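# Unlock and remove the blender lid's filler cap

## Task

Twist the small filler cap in the blender lid counter-clockwise until it stops, lift it out and set it down on the table. The jar must be standing on its base at the end, everything must stay put without the robot holding it, and both hands must release and withdraw.

## Robot and tools

Robot: two arms, left_arm and right_arm, each ending in an identical five-finger right hand (not mirrored), so every hand number and axis means the same on both. Don't drop, knock or push anything off the table. Don't let the arms or hands collide or press on each other.

World frame (used in every result): origin on the table top between the arms, +z up, +x out over the table, left_arm on the +y side. The arm names are not image sides. Positions are in metres, orientations are quaternions wxyz, velocities are m/s and rad/s. Reported hand positions can be slightly off, more at long reach.

Hand point: a point fixed to the palm, 0.05 m in front of it, where index pad and thumb tip meet in a pinch. Its +z runs along the straight fingers (fingertips 0.06 to 0.07 m beyond it), +y points out of the palm, and +x points across the palm away from the thumb. The hand extends 0.08 m on the little-finger side. On the thumb side it extends 0.02 m with the thumb in front of the palm, or up to 0.09 m otherwise. A wrist bracket on the little-finger side reaches 0.03 m past the point along +y and 0.11 m across, and can hit things. Rotations, especially about x or y, shift the point slightly.

Row format (shared by execute_actions and move): one flat list of 28 numbers, all in [-1, 1], covering both arms even if one is idle. The order is the left block then the right block, 14 each: dx, dy, dz, rx, ry, rz, little, ring, middle, index, thumb_bend, thumb_turn, force_limit, speed.
- dx..rz are an offset, not a pose. They are measured from the hand point's pose at the start of the action, in the hand point's own axes. 1.0 = 0.6 m or 180 degrees. rx, ry, rz form a single rotation vector.
- Fingers: +1 straight/open, -1 curled shut. thumb_bend: +1 straight, -1 fully bent. thumb_turn: +1 beside the palm, -1 in front of it, facing the fingers. A pinch is roughly index -0.22, thumb_bend -0.75, thumb_turn -0.57.
- force_limit: fingertip force at which a closing motor stops, linear from about 0 N at -1 to 10 N at +1 (15 N for the two thumb motors). It does not limit opening.
- speed: -1 is nearly still and +1 is full speed (whole travel in 0.6 s).
- There is no 'no change' value for the hand. To keep a hand as is, resend its last executed eight numbers. If none have been sent yet, use its hand_measured six plus hand_force_limit and hand_speed.

execute_actions(actions): a list of actions. Each action is up to 15 rows, one per 1/30 s step, and the last row is held to fill 15 steps. Every row's offset is from the action's start pose, not the prior row. For a call's first action, that start pose is the last pose a result reported. An empty list just returns state and images. Each step clips the command to within 100 mm and 16 degrees of the measured pose. The arm then stops at the last clipped pose, so a far target needs several actions. Motion lags commands by about 0.17 s.

move(target, speed, stop_force, blocking): target is one 28-number row. Its offsets are from the pose in the last result that showed one, and each hand point travels in a straight line toward it. speed is the path top speed in m/s, 0.002 to 0.5, default 0.25. Rotation is capped at twice that in rad/s. Paths take 0.5 to 10 s and finish together. They do not avoid obstacles and may lag or overshoot, especially near full reach. The hand numbers are sent at the start.

Arms are stiff. Aiming even slightly past a firm contact can cause a fault, and faster touches hit harder. stop_force (N, 13 to 80, one value for both arms) ends an arm's path once its wrist sensor sees that much added resistance for 2 steps. The arm then backs up to where it was 2 steps earlier and holds, so with it a slow target may lie beyond the contact. Notes on stop_force:
- It is not allowed before 0.2 s of scene time or with blocking=false.
- It is unreliable if the hand rotates during the move.
- Omit it when pulling off something the hand presses on.
- A target within 1.5 mm and 0.5 degrees counts as still.
- Contact above the wrist sensor is not felt.
- The press may briefly exceed stop_force.

blocking=false returns after 0.5 s while the move continues. Poll it with wait(0). Other motion commands are refused until the move ends or you call stop.

move result line: the ending per arm, which is done, off_target, moving, held (last step blocked), contact (stop_force triggered), or fault. If only one arm is named, the other finished normally. limits=paced means the pose was clipped. limits=held means some steps were blocked, and the arm may then jump faster than speed. The result also gives each arm's distance to target.

wait(seconds 0 to 10): lets time pass with the last commands held. stop(): brakes the running move, which needs room. zoom_image(camera, region=[x0,y0,x1,y1] pixels, at most 504x504) zooms into the latest image from cam_high (896x504), cam_left_wrist or cam_right_wrist (504x504). show_instructions() shows the reference page. finished_scene(scene) ends the current scene irreversibly, so call it only once the cap is on the table, the jar is upright, and the hands are open and away.

Gripping: turn the thumb in front of the palm before reaching. A wrap grip holds objects 0.035 to 0.08 m across. A motor moves only when its target changes by at least 0.01. It stops at the target or at force_limit, or stalls if blocked, and then locks. A locked finger holds at least 15 N. For a gentle grip close at speed -0.9 or lower, since fast fingers overshoot. To squeeze harder, raise force_limit and send a target beyond hand_measured. To release, send a target more open than hand_measured. A lost grip shows as hand_load_n falling near 0.

Result lines:
- Each arm's pose and velocities, plus Hand target.
- Joint positions and torques (noisy, offset).
- Wrist force and torque in the end-effector axes, with offsets up to about 5.5 N, noise, and saturation near 100 N.
- hand_measured, hand_stopped_by (moving, target, force, stalled, fault), hand_load_n (positive when the finger is pushed open), hand_force_limit, hand_speed.
- 'pose unreachable' means the clearance check altered a command.
- MOTOR HOT appears from 70 °C, and an over-temperature stop happens at 85 °C.

Faults: a joint torque reaching its limit (shoulder 287, elbow 130, wrists 46.9 N m) or any external force reaching 150 N stops that arm for 10 s. Avoid hard pushes, slams and drops. Camera calibration values in the original setup give each camera's K and world-to-camera transform.

Each tool is called after "Emit:" by a JSON object that holds its "api" and its "payload".

Reference images:

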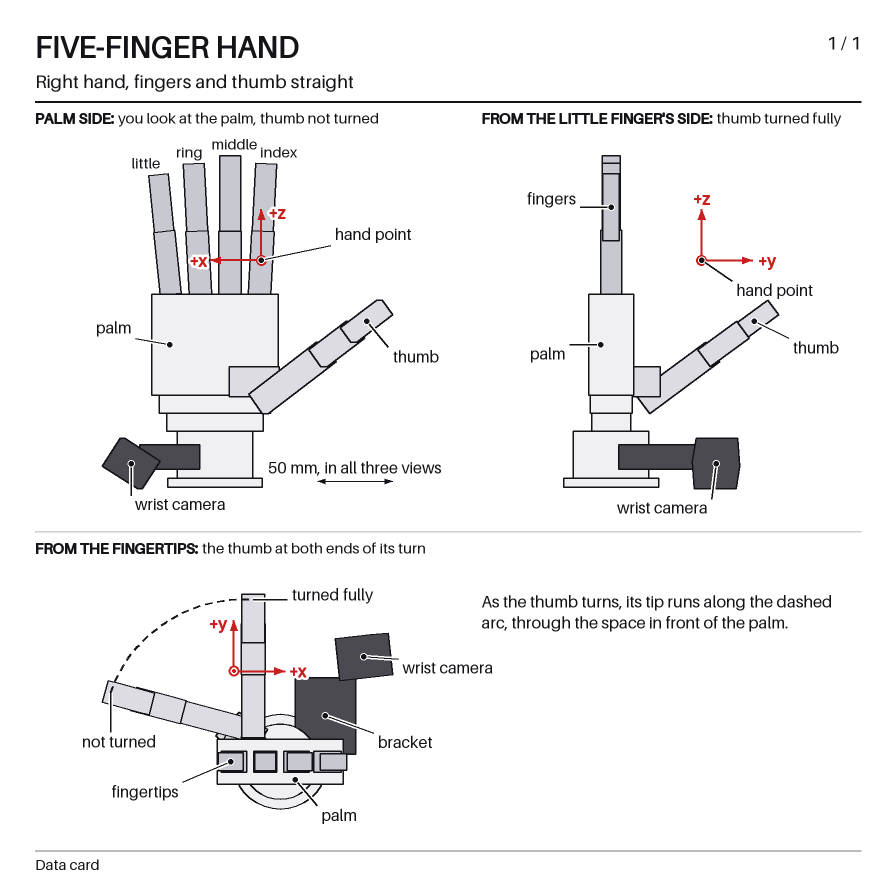

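## Session

I'll start by checking the current state of the scene.

Emit:
{"api": "execute_actions", "payload": {"actions": []}}

Scene clock: 0.00 s.
left_arm: end_effector_position=(-0.1307, +1.2861, +0.6506) hand_measured=(+1.000, +1.000, +1.000, +1.000, +1.000, +1.000) hand_load_n=(+0.0, +0.0, +0.0, +0.0, +0.0, +0.0) hand_stopped_by=(target, target, target, target, target, target) hand_force_limit=0.00 hand_speed=-0.80 end_effector_quat_wxyz=(+0.027, -0.665, +0.746, -0.027) end_effector_velocity=(+0.000, -0.000, -0.000) end_effector_angular_velocity=(-0.001, -0.000, +0.002) | right_arm: end_effector_position=(-0.0504, -1.0275, +0.6635) hand_measured=(+1.000, +1.000, +1.000, +1.000, +1.000, +1.000) hand_load_n=(+0.0, +0.0, +0.0, +0.0, +0.0, +0.0) hand_stopped_by=(target, target, target, target, target, target) hand_force_limit=0.00 hand_speed=-0.80 end_effector_quat_wxyz=(+0.015, +0.818, +0.574, -0.011) end_effector_velocity=(-0.001, +0.000, +0.000) end_effector_angular_velocity=(+0.000, -0.002, -0.002)
Joint positions: left_arm=[ 1.27  -1.55   1.32   1.782  1.645 -1.778] | right_arm=[-2.054 -1.57   1.324  1.786  1.551 -1.841]
Joint velocities: left_arm=[ 0.     0.     0.     0.001  0.001 -0.002] | right_arm=[-0.003 -0.     0.     0.001 -0.001 -0.   ]
Joint torques (N m, as the arm reports them, + toward a larger angle): no reading
Motor temperatures (°C, as the motors report them): left_arm=[27 27 27 32 32 33] | right_arm=[27 27 26 33 33 30]
Wrist force (N, on the end effector, along its own x y z axes, offset not removed): no reading
Wrist torque (N m, same axes, about the end effector's origin, offset not removed): no reading
Hand target (left_arm): -0.131, +1.286, +0.651; +0.027, -0.665, +0.746, -0.027
Hand target (right_arm): -0.050, -1.028, +0.663; +0.015, +0.818, +0.574, -0.011

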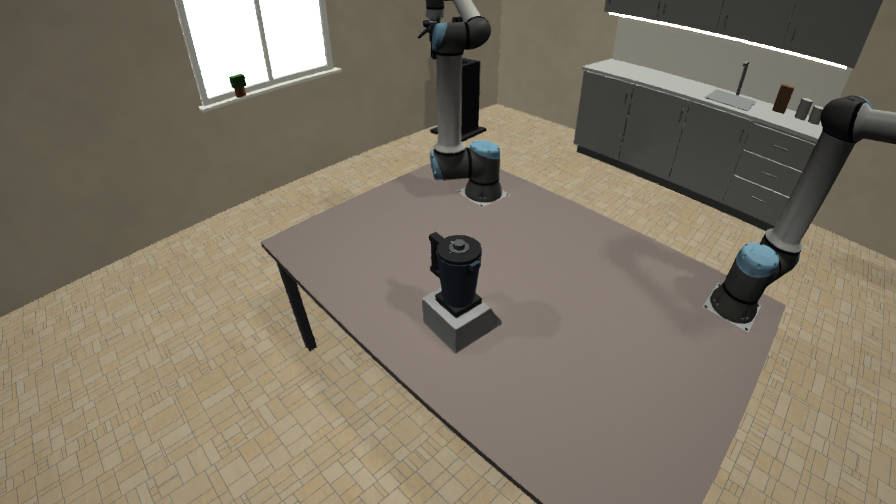

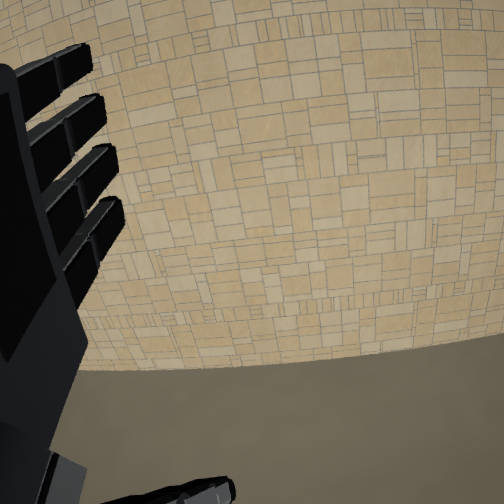

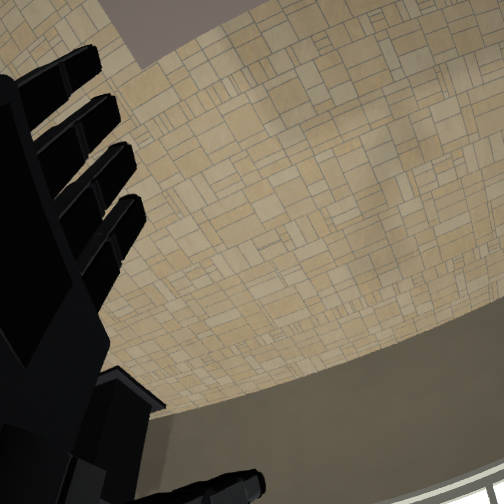

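Emit:
{"api": "zoom_image", "payload": {"camera": "cam_high", "region": [400, 210, 520, 360]}}

Emit:
{"api": "zoom_image", "payload": {"camera": "cam_high", "region": [425, 225, 495, 275]}}

Region (400, 210, 520, 360) of cam_high's 896x504 image, scaled by 3.360, with more detail than that image has; it fills the left 403 columns of this view, and the rest is white.

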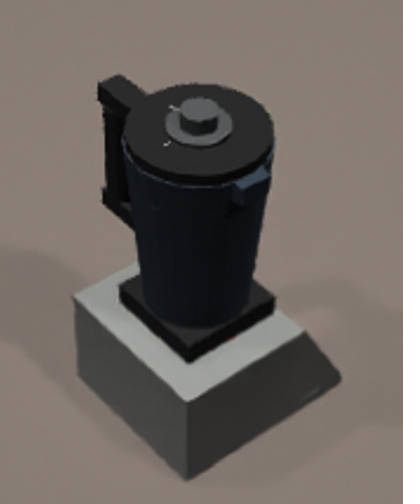

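Region (425, 225, 495, 275) of cam_high's 896x504 image, scaled by 7.200, with more detail than that image has; it fills the top 360 rows of this view, and the rest is white.

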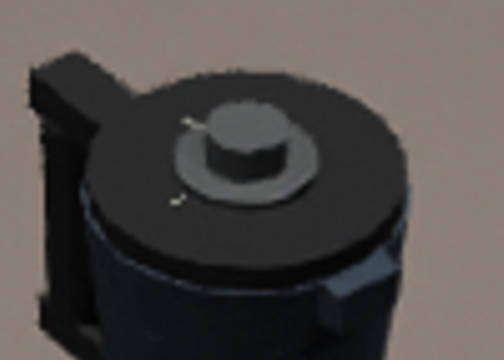

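Emit:
{"api": "move", "payload": {"target": [0,0,0,0,0,0, 1,1,1,1,1,1,0,-0.8, 0.95,0.75,0.1333,0,0,-0.5, 1,1,0.4,0.4,0.5,-1,0,0], "speed": 0.4}}

Scene clock: 6.53 s.
left_arm: end_effector_position=(-0.1307, +1.2861, +0.6506) hand_measured=(+1.000, +1.000, +1.000, +1.000, +1.000, +1.000) hand_load_n=(+0.0, +0.0, +0.0, +0.0, +0.0, +0.0) hand_stopped_by=(target, target, target, target, target, target) hand_force_limit=0.00 hand_speed=-0.80 end_effector_quat_wxyz=(+0.027, -0.665, +0.746, -0.027) end_effector_velocity=(+0.000, -0.001, +0.000) end_effector_angular_velocity=(-0.001, -0.000, -0.000) | right_arm: end_effector_position=(+0.5661, -0.6496, +0.5689) hand_measured=(+1.000, +1.000, +0.400, +0.400, +0.500, -1.000) hand_load_n=(+0.0, +0.0, +0.0, +0.0, +0.0, +0.0) hand_stopped_by=(target, target, target, target, target, target) hand_force_limit=0.00 hand_speed=0.00 end_effector_quat_wxyz=(+0.002, +0.173, +0.985, -0.019) end_effector_velocity=(+0.003, +0.002, -0.000) end_effector_angular_velocity=(+0.000, +0.002, +0.004)
Joint positions: left_arm=[ 1.27  -1.55   1.32   1.782  1.645 -1.778] | right_arm=[-0.529 -1.484  1.398  1.635  1.602 -1.888]
Joint velocities: left_arm=[-0.    -0.     0.     0.001  0.001  0.   ] | right_arm=[ 0.007  0.005 -0.005  0.002  0.002  0.003]
Joint torques (N m, as the arm reports them, + toward a larger angle): left_arm=[ -0.18 -39.46 -36.07   4.     0.69   0.2 ] | right_arm=[ 13.97 -27.41 -44.16   6.27   2.98   2.14]
Motor temperatures (°C, as the motors report them): left_arm=[27 27 27 32 32 33] | right_arm=[27 27 26 33 33 30]
Wrist force (N, on the end effector, along its own x y z axes, offset not removed): left_arm=[-1.9 -5.0 0.6] | right_arm=[-0.2 3.8 1.3]
Wrist torque (N m, same axes, about the end effector's origin, offset not removed): left_arm=[-0.88 0.16 -0.37] | right_arm=[0.48 -0.07 -0.37]
Hand target (left_arm): -0.131, +1.286, +0.651; +0.027, -0.665, +0.746, -0.027
Hand target (right_arm): +0.566, -0.650, +0.569; +0.002, +0.173, +0.985, -0.019
Off the commanded pose (left_arm): 0.000 m, 0 deg.
Off the commanded pose (right_arm): 0.002 m, 0 deg.
move: done
camera_calibration (this result's frames):
cam_left_wrist: T_world_to_cam=[[-0.982196, 0.166904, -0.0862258, -0.290429], [0.10054, 0.854737, 0.509231, -1.41023], [0.158693, 0.491495, -0.856299, 0.0740885], [0, 0, 0, 1]] pos_world=[-0.15523, 1.21744, 0.756534]
cam_right_wrist: T_world_to_cam=[[0.453176, 0.888873, -0.0673502, 0.362194], [0.767213, -0.350447, 0.537189, -0.961361], [0.45389, -0.295113, -0.840769, 0.153548], [0, 0, 0, 1]] pos_world=[0.503737, -0.613537, 0.669925]

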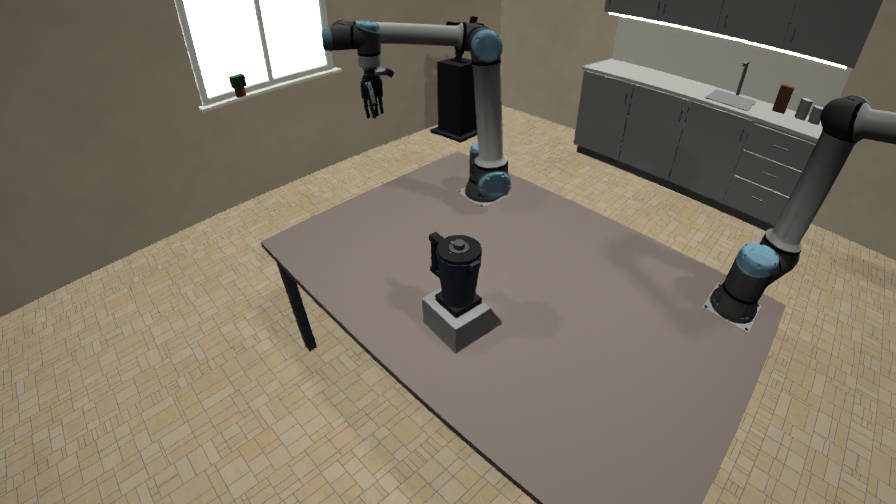

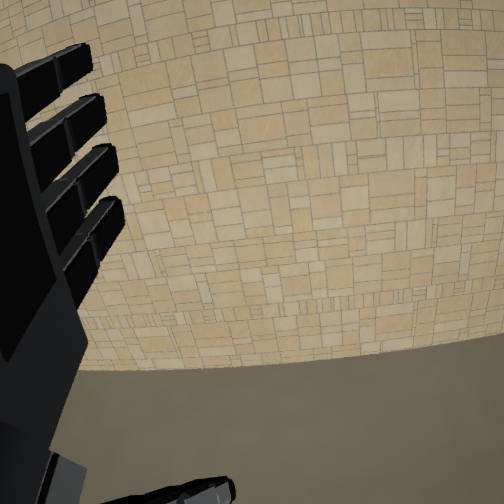

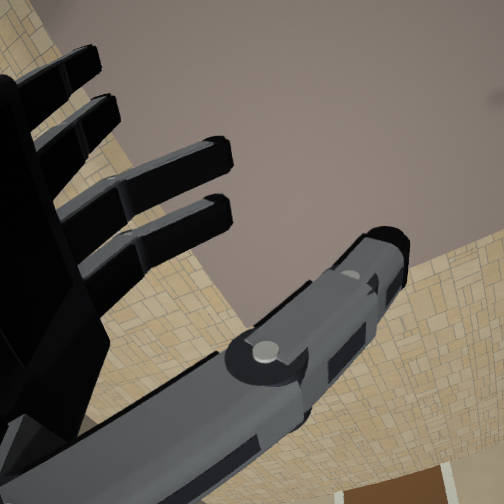

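Emit:
{"api": "move", "payload": {"target": [0,0,0,0,0,0, 1,1,1,1,1,1,0,-0.8, 0.0693,1.0,0.1548,0.1898,-0.1896,-0.4419, 1,1,0.4,0.4,0.5,-1,0,0], "speed": 0.4}}

Scene clock: 11.43 s.
left_arm: end_effector_position=(-0.1307, +1.2861, +0.6506) hand_measured=(+1.000, +1.000, +1.000, +1.000, +1.000, +1.000) hand_load_n=(+0.0, +0.0, +0.0, +0.0, +0.0, +0.0) hand_stopped_by=(target, target, target, target, target, target) hand_force_limit=0.00 hand_speed=-0.80 end_effector_quat_wxyz=(+0.027, -0.665, +0.746, -0.027) end_effector_velocity=(+0.000, -0.000, +0.000) end_effector_angular_velocity=(-0.001, -0.001, +0.000) | right_arm: end_effector_position=(+0.7324, -0.0766, +0.4544) hand_measured=(+1.000, +1.000, +0.400, +0.400, +0.500, -1.000) hand_load_n=(+0.0, +0.0, +0.0, +0.0, +0.0, +0.0) hand_stopped_by=(target, target, target, target, target, target) hand_force_limit=0.00 hand_speed=0.00 end_effector_quat_wxyz=(+0.205, -0.496, +0.779, -0.324) end_effector_velocity=(+0.002, +0.001, +0.001) end_effector_angular_velocity=(-0.005, -0.003, +0.004)
Joint positions: left_arm=[ 1.27  -1.55   1.32   1.782  1.645 -1.778] | right_arm=[ 0.586 -1.15   1.133  1.024  2.154 -2.426]
Joint velocities: left_arm=[ 0.    -0.    -0.     0.001  0.001 -0.   ] | right_arm=[ 0.001  0.003 -0.006 -0.001  0.004 -0.006]
Joint torques (N m, as the arm reports them, + toward a larger angle): left_arm=[  2.22 -38.51 -36.35   3.91   0.38  -0.07] | right_arm=[ 12.91 -56.5  -45.19   0.48   3.72  -2.48]
Motor temperatures (°C, as the motors report them): left_arm=[27 27 27 32 32 33] | right_arm=[27 27 26 33 33 30]
Wrist force (N, on the end effector, along its own x y z axes, offset not removed): left_arm=[1.6 -4.2 1.3] | right_arm=[0.0 2.9 3.0]
Wrist torque (N m, same axes, about the end effector's origin, offset not removed): left_arm=[-0.82 -0.35 -0.10] | right_arm=[0.21 -0.24 -0.39]
Hand target (left_arm): -0.131, +1.286, +0.651; +0.027, -0.665, +0.746, -0.027
Hand target (right_arm): +0.733, -0.076, +0.454; +0.205, -0.496, +0.779, -0.324
Off the commanded pose (left_arm): 0.000 m, 0 deg.
Off the commanded pose (right_arm): 0.002 m, 0 deg.
move: done
camera_calibration (this result's frames):
cam_left_wrist: T_world_to_cam=[[-0.982196, 0.166904, -0.0862259, -0.290429], [0.10054, 0.854737, 0.509231, -1.41023], [0.158693, 0.491495, -0.856299, 0.0740886], [0, 0, 0, 1]] pos_world=[-0.15523, 1.21744, 0.756534]
cam_right_wrist: T_world_to_cam=[[-0.561335, 0.397706, -0.725763, 0.774362], [0.0786166, 0.898621, 0.431624, -0.178637], [0.823846, 0.185229, -0.535694, -0.221916], [0, 0, 0, 1]] pos_world=[0.631546, -0.106336, 0.520229]

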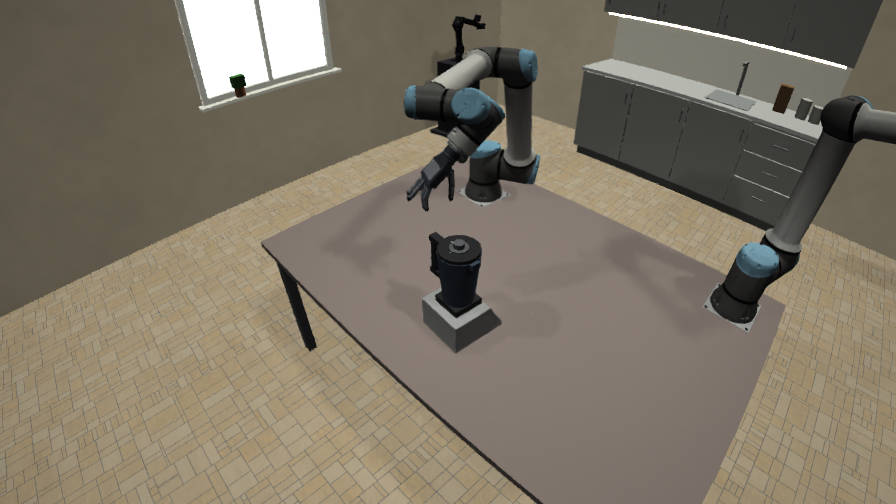

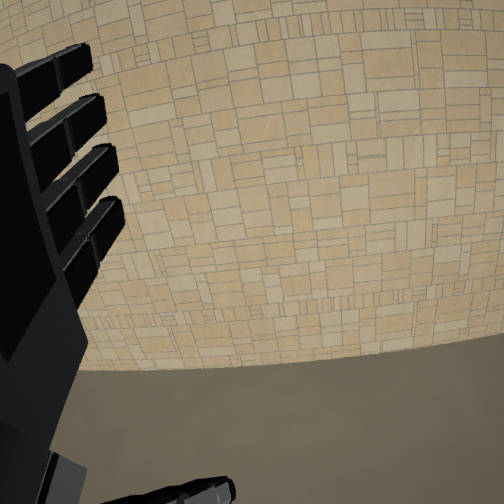

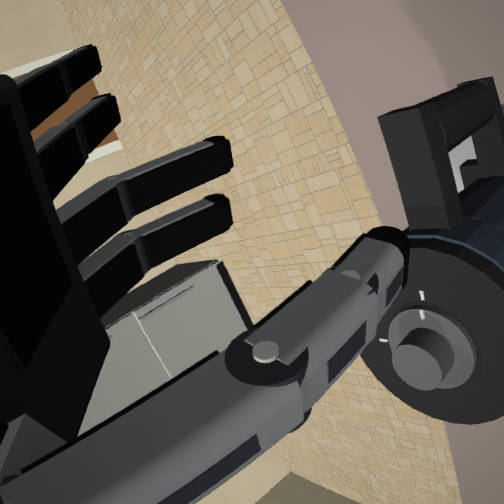

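Emit:
{"api": "zoom_image", "payload": {"camera": "cam_right_wrist", "region": [336, 252, 504, 440]}}

Emit:
{"api": "zoom_image", "payload": {"camera": "cam_high", "region": [390, 140, 510, 280]}}

Region (336, 252, 504, 440) of cam_right_wrist's 504x504 image, scaled by 2.681, with more detail than that image has; it fills the left 450 columns of this view, and the rest is white.

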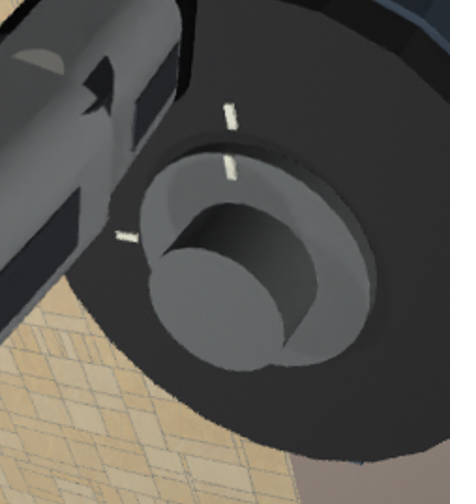

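Region (390, 140, 510, 280) of cam_high's 896x504 image, scaled by 3.600, with more detail than that image has; it fills the left 432 columns of this view, and the rest is white.

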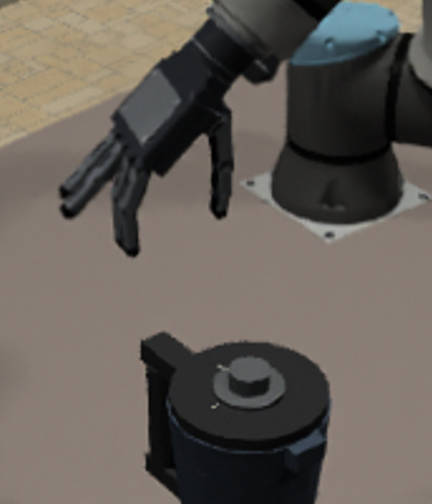

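Emit:
{"api": "move", "payload": {"target": [0,0,0,0,0,0, 1,1,1,1,1,1,0,-0.8, -0.1962,0.0654,0.0157,0,0,0, 1,1,0.4,0.4,0.5,-1,0,0], "speed": 0.2}}

Scene clock: 13.47 s.
left_arm: end_effector_position=(-0.1307, +1.2861, +0.6506) hand_measured=(+1.000, +1.000, +1.000, +1.000, +1.000, +1.000) hand_load_n=(+0.0, +0.0, +0.0, +0.0, +0.0, +0.0) hand_stopped_by=(target, target, target, target, target, target) hand_force_limit=0.00 hand_speed=-0.80 end_effector_quat_wxyz=(+0.027, -0.665, +0.746, -0.027) end_effector_velocity=(+0.000, +0.000, -0.000) end_effector_angular_velocity=(+0.000, -0.000, +0.000) | right_arm: end_effector_position=(+0.7634, +0.0386, +0.4203) hand_measured=(+1.000, +1.000, +0.400, +0.400, +0.500, -1.000) hand_load_n=(+0.0, +0.0, +0.0, +0.0, +0.0, +0.0) hand_stopped_by=(target, target, target, target, target, target) hand_force_limit=0.00 hand_speed=0.00 end_effector_quat_wxyz=(+0.206, -0.496, +0.779, -0.324) end_effector_velocity=(+0.000, +0.004, -0.000) end_effector_angular_velocity=(+0.002, +0.002, +0.001)
Joint positions: left_arm=[ 1.27  -1.55   1.32   1.782  1.645 -1.778] | right_arm=[ 0.697 -0.948  0.895  1.127  2.21  -2.309]
Joint velocities: left_arm=[-0.     0.     0.    -0.001 -0.    -0.001] | right_arm=[ 0.003  0.006 -0.01   0.006 -0.001  0.004]
Joint torques (N m, as the arm reports them, + toward a larger angle): left_arm=[  2.03 -37.88 -36.19   3.98   0.55   0.18] | right_arm=[ 13.08 -72.08 -43.43   4.94   3.7    2.45]
Motor temperatures (°C, as the motors report them): left_arm=[27 27 27 32 32 33] | right_arm=[27 27 26 33 33 30]
Wrist force (N, on the end effector, along its own x y z axes, offset not removed): left_arm=[0.8 -5.2 0.6] | right_arm=[0.5 2.5 3.0]
Wrist torque (N m, same axes, about the end effector's origin, offset not removed): left_arm=[-0.89 -0.19 -0.19] | right_arm=[0.08 -0.22 -0.32]
Hand target (left_arm): -0.131, +1.286, +0.651; +0.027, -0.665, +0.746, -0.027
Hand target (right_arm): +0.764, +0.039, +0.420; +0.205, -0.496, +0.779, -0.324
Off the commanded pose (left_arm): 0.000 m, 0 deg.
Off the commanded pose (right_arm): 0.001 m, 0 deg.
move: done
camera_calibration (this result's frames):
cam_right_wrist: T_world_to_cam=[[-0.561172, 0.397598, -0.725949, 0.721116], [0.0782959, 0.898635, 0.431653, -0.269679], [0.823987, 0.185393, -0.53542, -0.287256], [0, 0, 0, 1]] pos_world=[0.66248, 0.00888395, 0.486098]

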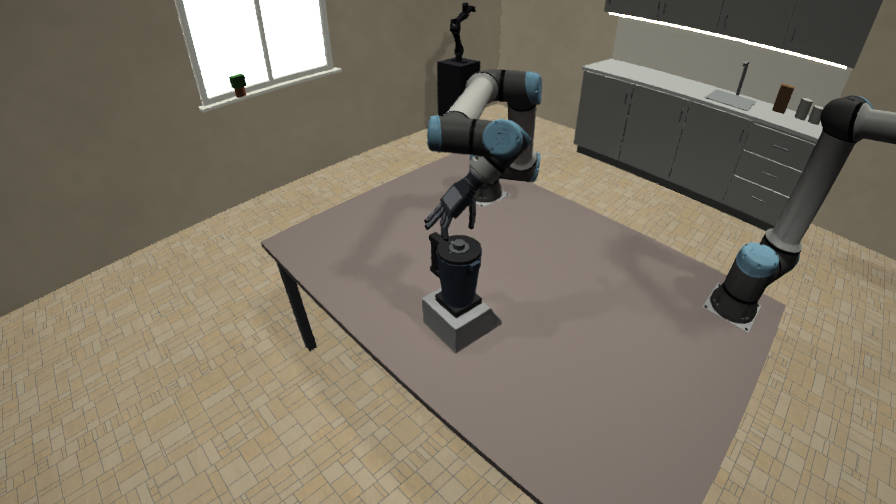

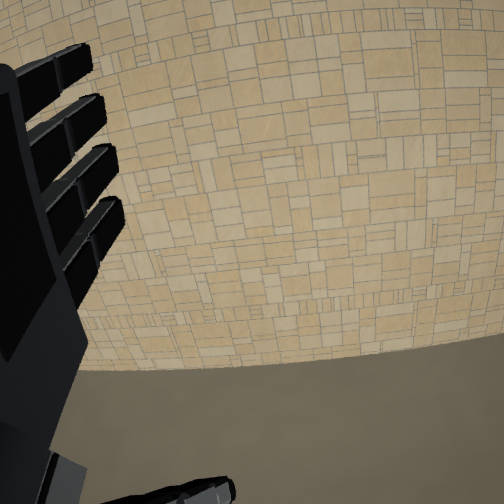

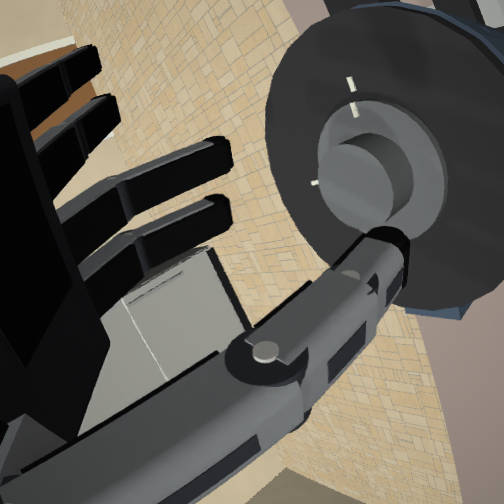

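Emit:
{"api": "zoom_image", "payload": {"camera": "cam_right_wrist", "region": [280, 60, 480, 260]}}

Emit:
{"api": "zoom_image", "payload": {"camera": "cam_high", "region": [410, 170, 510, 280]}}

Region (280, 60, 480, 260) of cam_right_wrist's 504x504 image, scaled by 2.520, with more detail than that image has.

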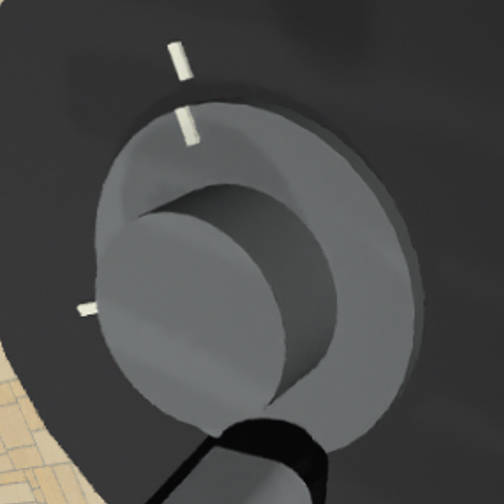

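Region (410, 170, 510, 280) of cam_high's 896x504 image, scaled by 4.582, with more detail than that image has; it fills the left 458 columns of this view, and the rest is white.

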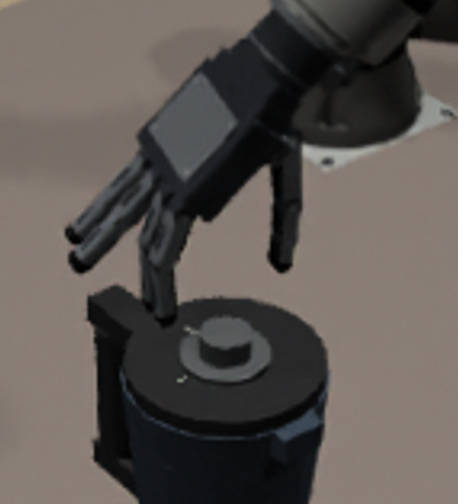

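Emit:
{"api": "zoom_image", "payload": {"camera": "cam_right_wrist", "region": [60, 100, 440, 400]}}

Emit:
{"api": "zoom_image", "payload": {"camera": "cam_high", "region": [420, 195, 490, 260]}}

Region (60, 100, 440, 400) of cam_right_wrist's 504x504 image, scaled by 1.326, with more detail than that image has; it fills the top 398 rows of this view, and the rest is white.

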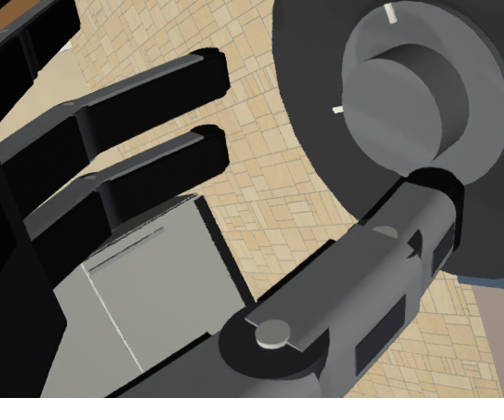

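Region (420, 195, 490, 260) of cam_high's 896x504 image, scaled by 7.200, with more detail than that image has; it fills the top 468 rows of this view, and the rest is white.

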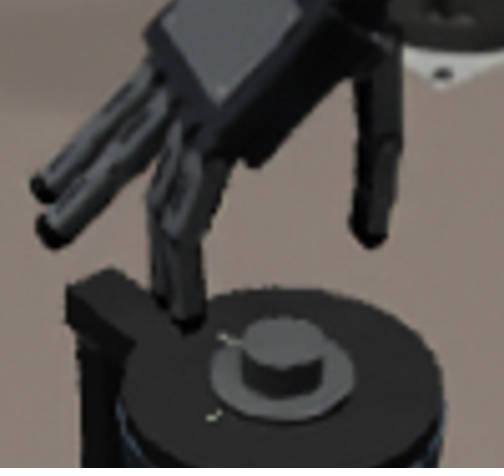

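Emit:
{"api": "move", "payload": {"target": [0,0,0,0,0,0, 1,1,1,1,1,1,0,-0.8, -0.0082,0.00865,0.0274,0.0667,0,0, 1,1,0.35,0.35,0.7,-1,0,0], "speed": 0.15}}

Scene clock: 16.83 s.
left_arm: end_effector_position=(-0.1307, +1.2861, +0.6506) hand_measured=(+1.000, +1.000, +1.000, +1.000, +1.000, +1.000) hand_load_n=(+0.0, +0.0, +0.0, +0.0, +0.0, +0.0) hand_stopped_by=(target, target, target, target, target, target) hand_force_limit=0.00 hand_speed=-0.80 end_effector_quat_wxyz=(+0.027, -0.665, +0.746, -0.027) end_effector_velocity=(+0.000, +0.000, +0.000) end_effector_angular_velocity=(+0.000, -0.000, +0.000) | right_arm: end_effector_position=(+0.7726, +0.0396, +0.4051) hand_measured=(+1.000, +1.000, +0.350, +0.350, +0.700, -1.000) hand_load_n=(+0.0, +0.0, +0.0, +0.0, +0.0, +0.0) hand_stopped_by=(target, target, target, target, target, target) hand_force_limit=0.00 hand_speed=0.00 end_effector_quat_wxyz=(+0.255, -0.471, +0.742, -0.403) end_effector_velocity=(+0.001, +0.001, -0.001) end_effector_angular_velocity=(-0.005, -0.017, +0.004)
Joint positions: left_arm=[ 1.27  -1.55   1.32   1.782  1.645 -1.778] | right_arm=[ 0.739 -0.985  1.014  0.882  2.381 -2.391]
Joint velocities: left_arm=[ 0. -0. -0. -0.  0. -0.] | right_arm=[ 0.003 -0.005  0.011 -0.028  0.01  -0.014]
Joint torques (N m, as the arm reports them, + toward a larger angle): left_arm=[  1.95 -38.46 -36.88   4.     0.59   0.14] | right_arm=[  13.76 -102.59  -31.83    0.24    4.15   -2.64]
Motor temperatures (°C, as the motors report them): left_arm=[27 27 27 32 32 33] | right_arm=[27 27 26 33 33 30]
Wrist force (N, on the end effector, along its own x y z axes, offset not removed): left_arm=[0.1 -3.4 0.7] | right_arm=[0.2 3.0 -0.3]
Wrist torque (N m, same axes, about the end effector's origin, offset not removed): left_arm=[-0.68 -0.12 -0.13] | right_arm=[0.45 -0.10 -0.33]
Hand target (left_arm): -0.131, +1.286, +0.651; +0.027, -0.665, +0.746, -0.027
Hand target (right_arm): +0.773, +0.040, +0.405; +0.256, -0.471, +0.741, -0.404
Off the commanded pose (left_arm): 0.000 m, 0 deg.
Off the commanded pose (right_arm): 0.000 m, 0 deg.
move: done
camera_calibration (this result's frames):
cam_left_wrist: T_world_to_cam=[[-0.982196, 0.166904, -0.0862259, -0.290429], [0.10054, 0.854737, 0.509231, -1.41023], [0.158693, 0.491496, -0.856299, 0.0740883], [0, 0, 0, 1]] pos_world=[-0.15523, 1.21744, 0.756534]
cam_right_wrist: T_world_to_cam=[[-0.412673, 0.328127, -0.849726, 0.653047], [0.00465359, 0.93361, 0.358259, -0.179577], [0.910867, 0.14389, -0.386803, -0.428805], [0, 0, 0, 1]] pos_world=[0.660915, 0.0150733, 0.453383]

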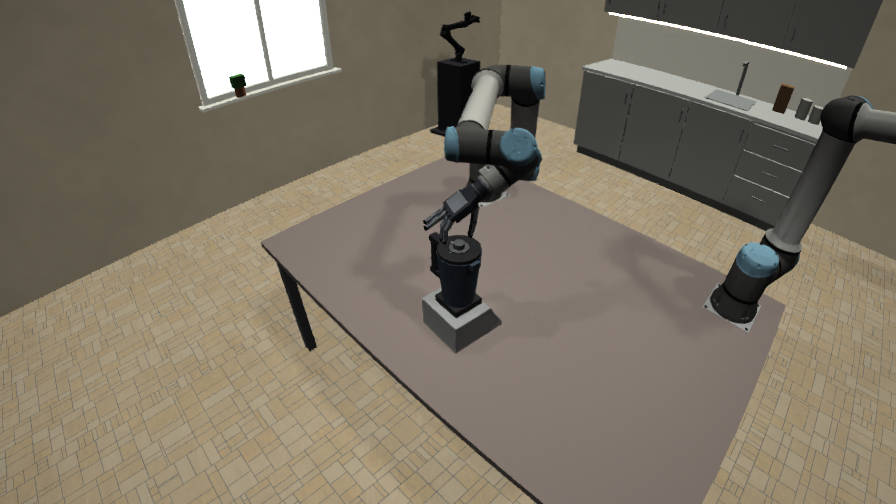

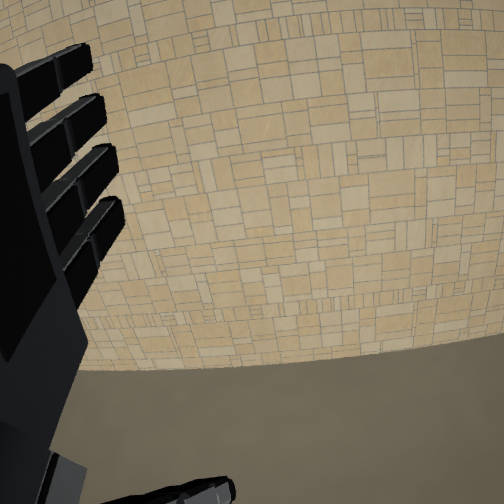

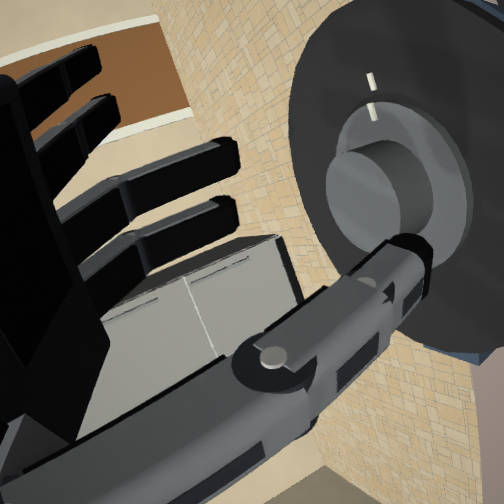

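Emit:
{"api": "zoom_image", "payload": {"camera": "cam_right_wrist", "region": [290, 60, 500, 290]}}

Emit:
{"api": "zoom_image", "payload": {"camera": "cam_high", "region": [420, 195, 490, 260]}}

Region (290, 60, 500, 290) of cam_right_wrist's 504x504 image, scaled by 2.191, with more detail than that image has; it fills the left 460 columns of this view, and the rest is white.

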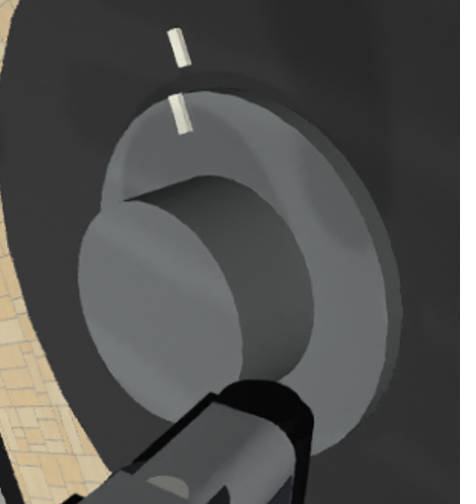

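Region (420, 195, 490, 260) of cam_high's 896x504 image, scaled by 7.200, with more detail than that image has; it fills the top 468 rows of this view, and the rest is white.

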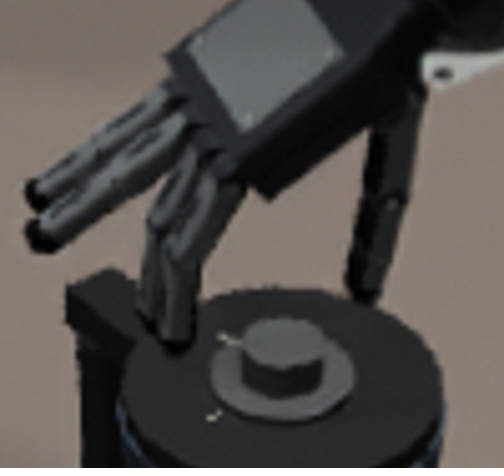

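Emit:
{"api": "move", "payload": {"target": [0,0,0,0,0,0, 1,1,1,1,1,1,0,-0.8, 0,0.0318,0.0217,0,0,0, 1,1,0.35,0.35,0.7,-1,0,0], "speed": 0.04, "stop_force": 13}}

Scene clock: 18.43 s.
left_arm: end_effector_position=(-0.1307, +1.2861, +0.6506) hand_measured=(+1.000, +1.000, +1.000, +1.000, +1.000, +1.000) hand_load_n=(+0.0, +0.0, +0.0, +0.0, +0.0, +0.0) hand_stopped_by=(target, target, target, target, target, target) hand_force_limit=0.00 hand_speed=-0.80 end_effector_quat_wxyz=(+0.027, -0.665, +0.746, -0.027) end_effector_velocity=(-0.001, -0.000, +0.000) end_effector_angular_velocity=(-0.000, +0.002, +0.000) | right_arm: end_effector_position=(+0.7731, +0.0395, +0.3824) hand_measured=(+1.000, +1.000, +0.350, +0.350, +0.700, -1.000) hand_load_n=(+0.0, +0.0, +0.0, +0.0, +0.0, +0.0) hand_stopped_by=(target, target, target, target, target, target) hand_force_limit=0.00 hand_speed=0.00 end_effector_quat_wxyz=(+0.255, -0.471, +0.742, -0.403) end_effector_velocity=(-0.000, +0.000, -0.003) end_effector_angular_velocity=(+0.001, +0.001, +0.001)
Joint positions: left_arm=[ 1.27  -1.55   1.32   1.782  1.645 -1.778] | right_arm=[ 0.738 -0.983  1.05   0.843  2.381 -2.392]
Joint velocities: left_arm=[ 0.     0.     0.     0.001 -0.002  0.   ] | right_arm=[ 0.     0.     0.005 -0.005 -0.002  0.   ]
Joint torques (N m, as the arm reports them, + toward a larger angle): left_arm=[  0.93 -38.86 -35.99   4.05   0.47   0.  ] | right_arm=[-15.98 -68.96 -31.8    0.31  -1.69   1.76]
Motor temperatures (°C, as the motors report them): left_arm=[27 27 27 32 32 33] | right_arm=[27 27 26 33 33 30]
Wrist force (N, on the end effector, along its own x y z axes, offset not removed): left_arm=[2.6 -3.9 1.9] | right_arm=[-0.1 4.2 3.9]
Wrist torque (N m, same axes, about the end effector's origin, offset not removed): left_arm=[-0.79 -0.53 -0.03] | right_arm=[0.34 -0.13 -0.35]
Hand target (left_arm): -0.131, +1.286, +0.651; +0.027, -0.665, +0.746, -0.027
Hand target (right_arm): +0.773, +0.039, +0.382; +0.255, -0.471, +0.742, -0.403
Off the commanded pose (left_arm): 0.000 m, 0 deg.
Off the commanded pose (right_arm): 0.000 m, 0 deg.
move: done
camera_calibration (this result's frames):
cam_left_wrist: T_world_to_cam=[[-0.982196, 0.166904, -0.0862259, -0.290428], [0.10054, 0.854737, 0.509231, -1.41023], [0.158693, 0.491495, -0.856299, 0.0740883], [0, 0, 0, 1]] pos_world=[-0.15523, 1.21744, 0.756534]
cam_right_wrist: T_world_to_cam=[[-0.412656, 0.328133, -0.849731, 0.633971], [0.00467383, 0.933612, 0.358255, -0.171277], [0.910875, 0.143865, -0.386794, -0.438012], [0, 0, 0, 1]] pos_world=[0.661387, 0.0148939, 0.430646]

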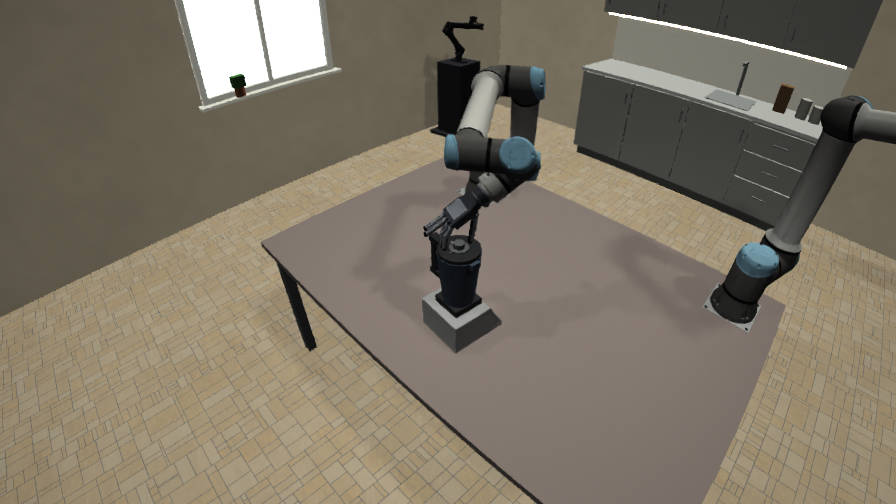

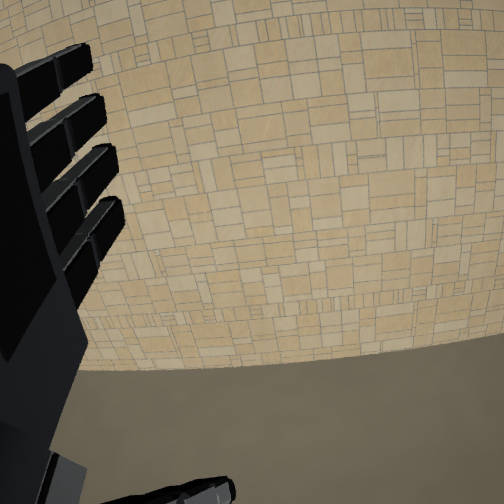

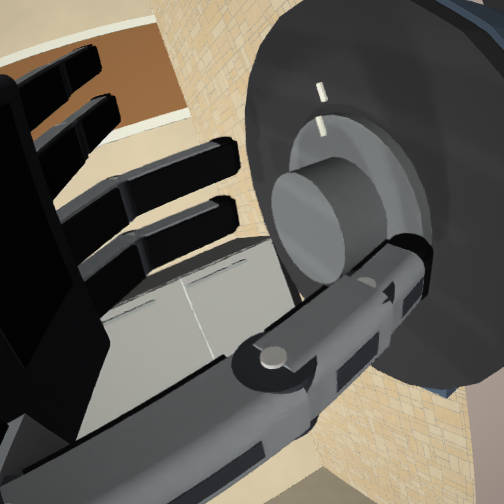

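Emit:
{"api": "zoom_image", "payload": {"camera": "cam_right_wrist", "region": [180, 70, 460, 320]}}

Emit:
{"api": "zoom_image", "payload": {"camera": "cam_high", "region": [420, 200, 490, 265]}}

Region (180, 70, 460, 320) of cam_right_wrist's 504x504 image, scaled by 1.800, with more detail than that image has; it fills the top 450 rows of this view, and the rest is white.

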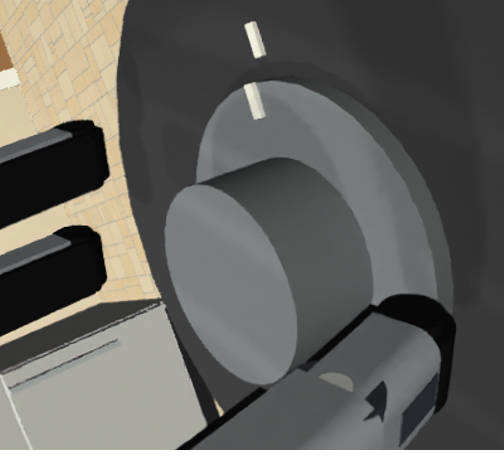

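Region (420, 200, 490, 265) of cam_high's 896x504 image, scaled by 7.200, with more detail than that image has; it fills the top 468 rows of this view, and the rest is white.

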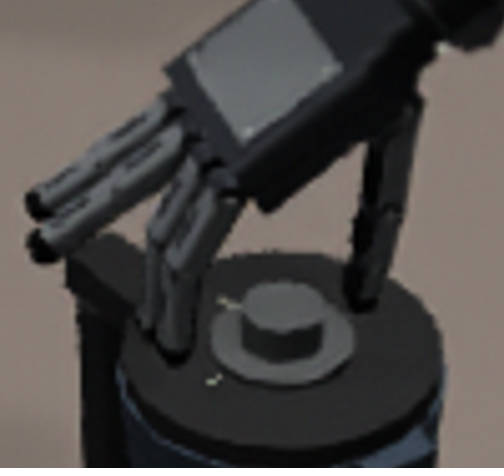

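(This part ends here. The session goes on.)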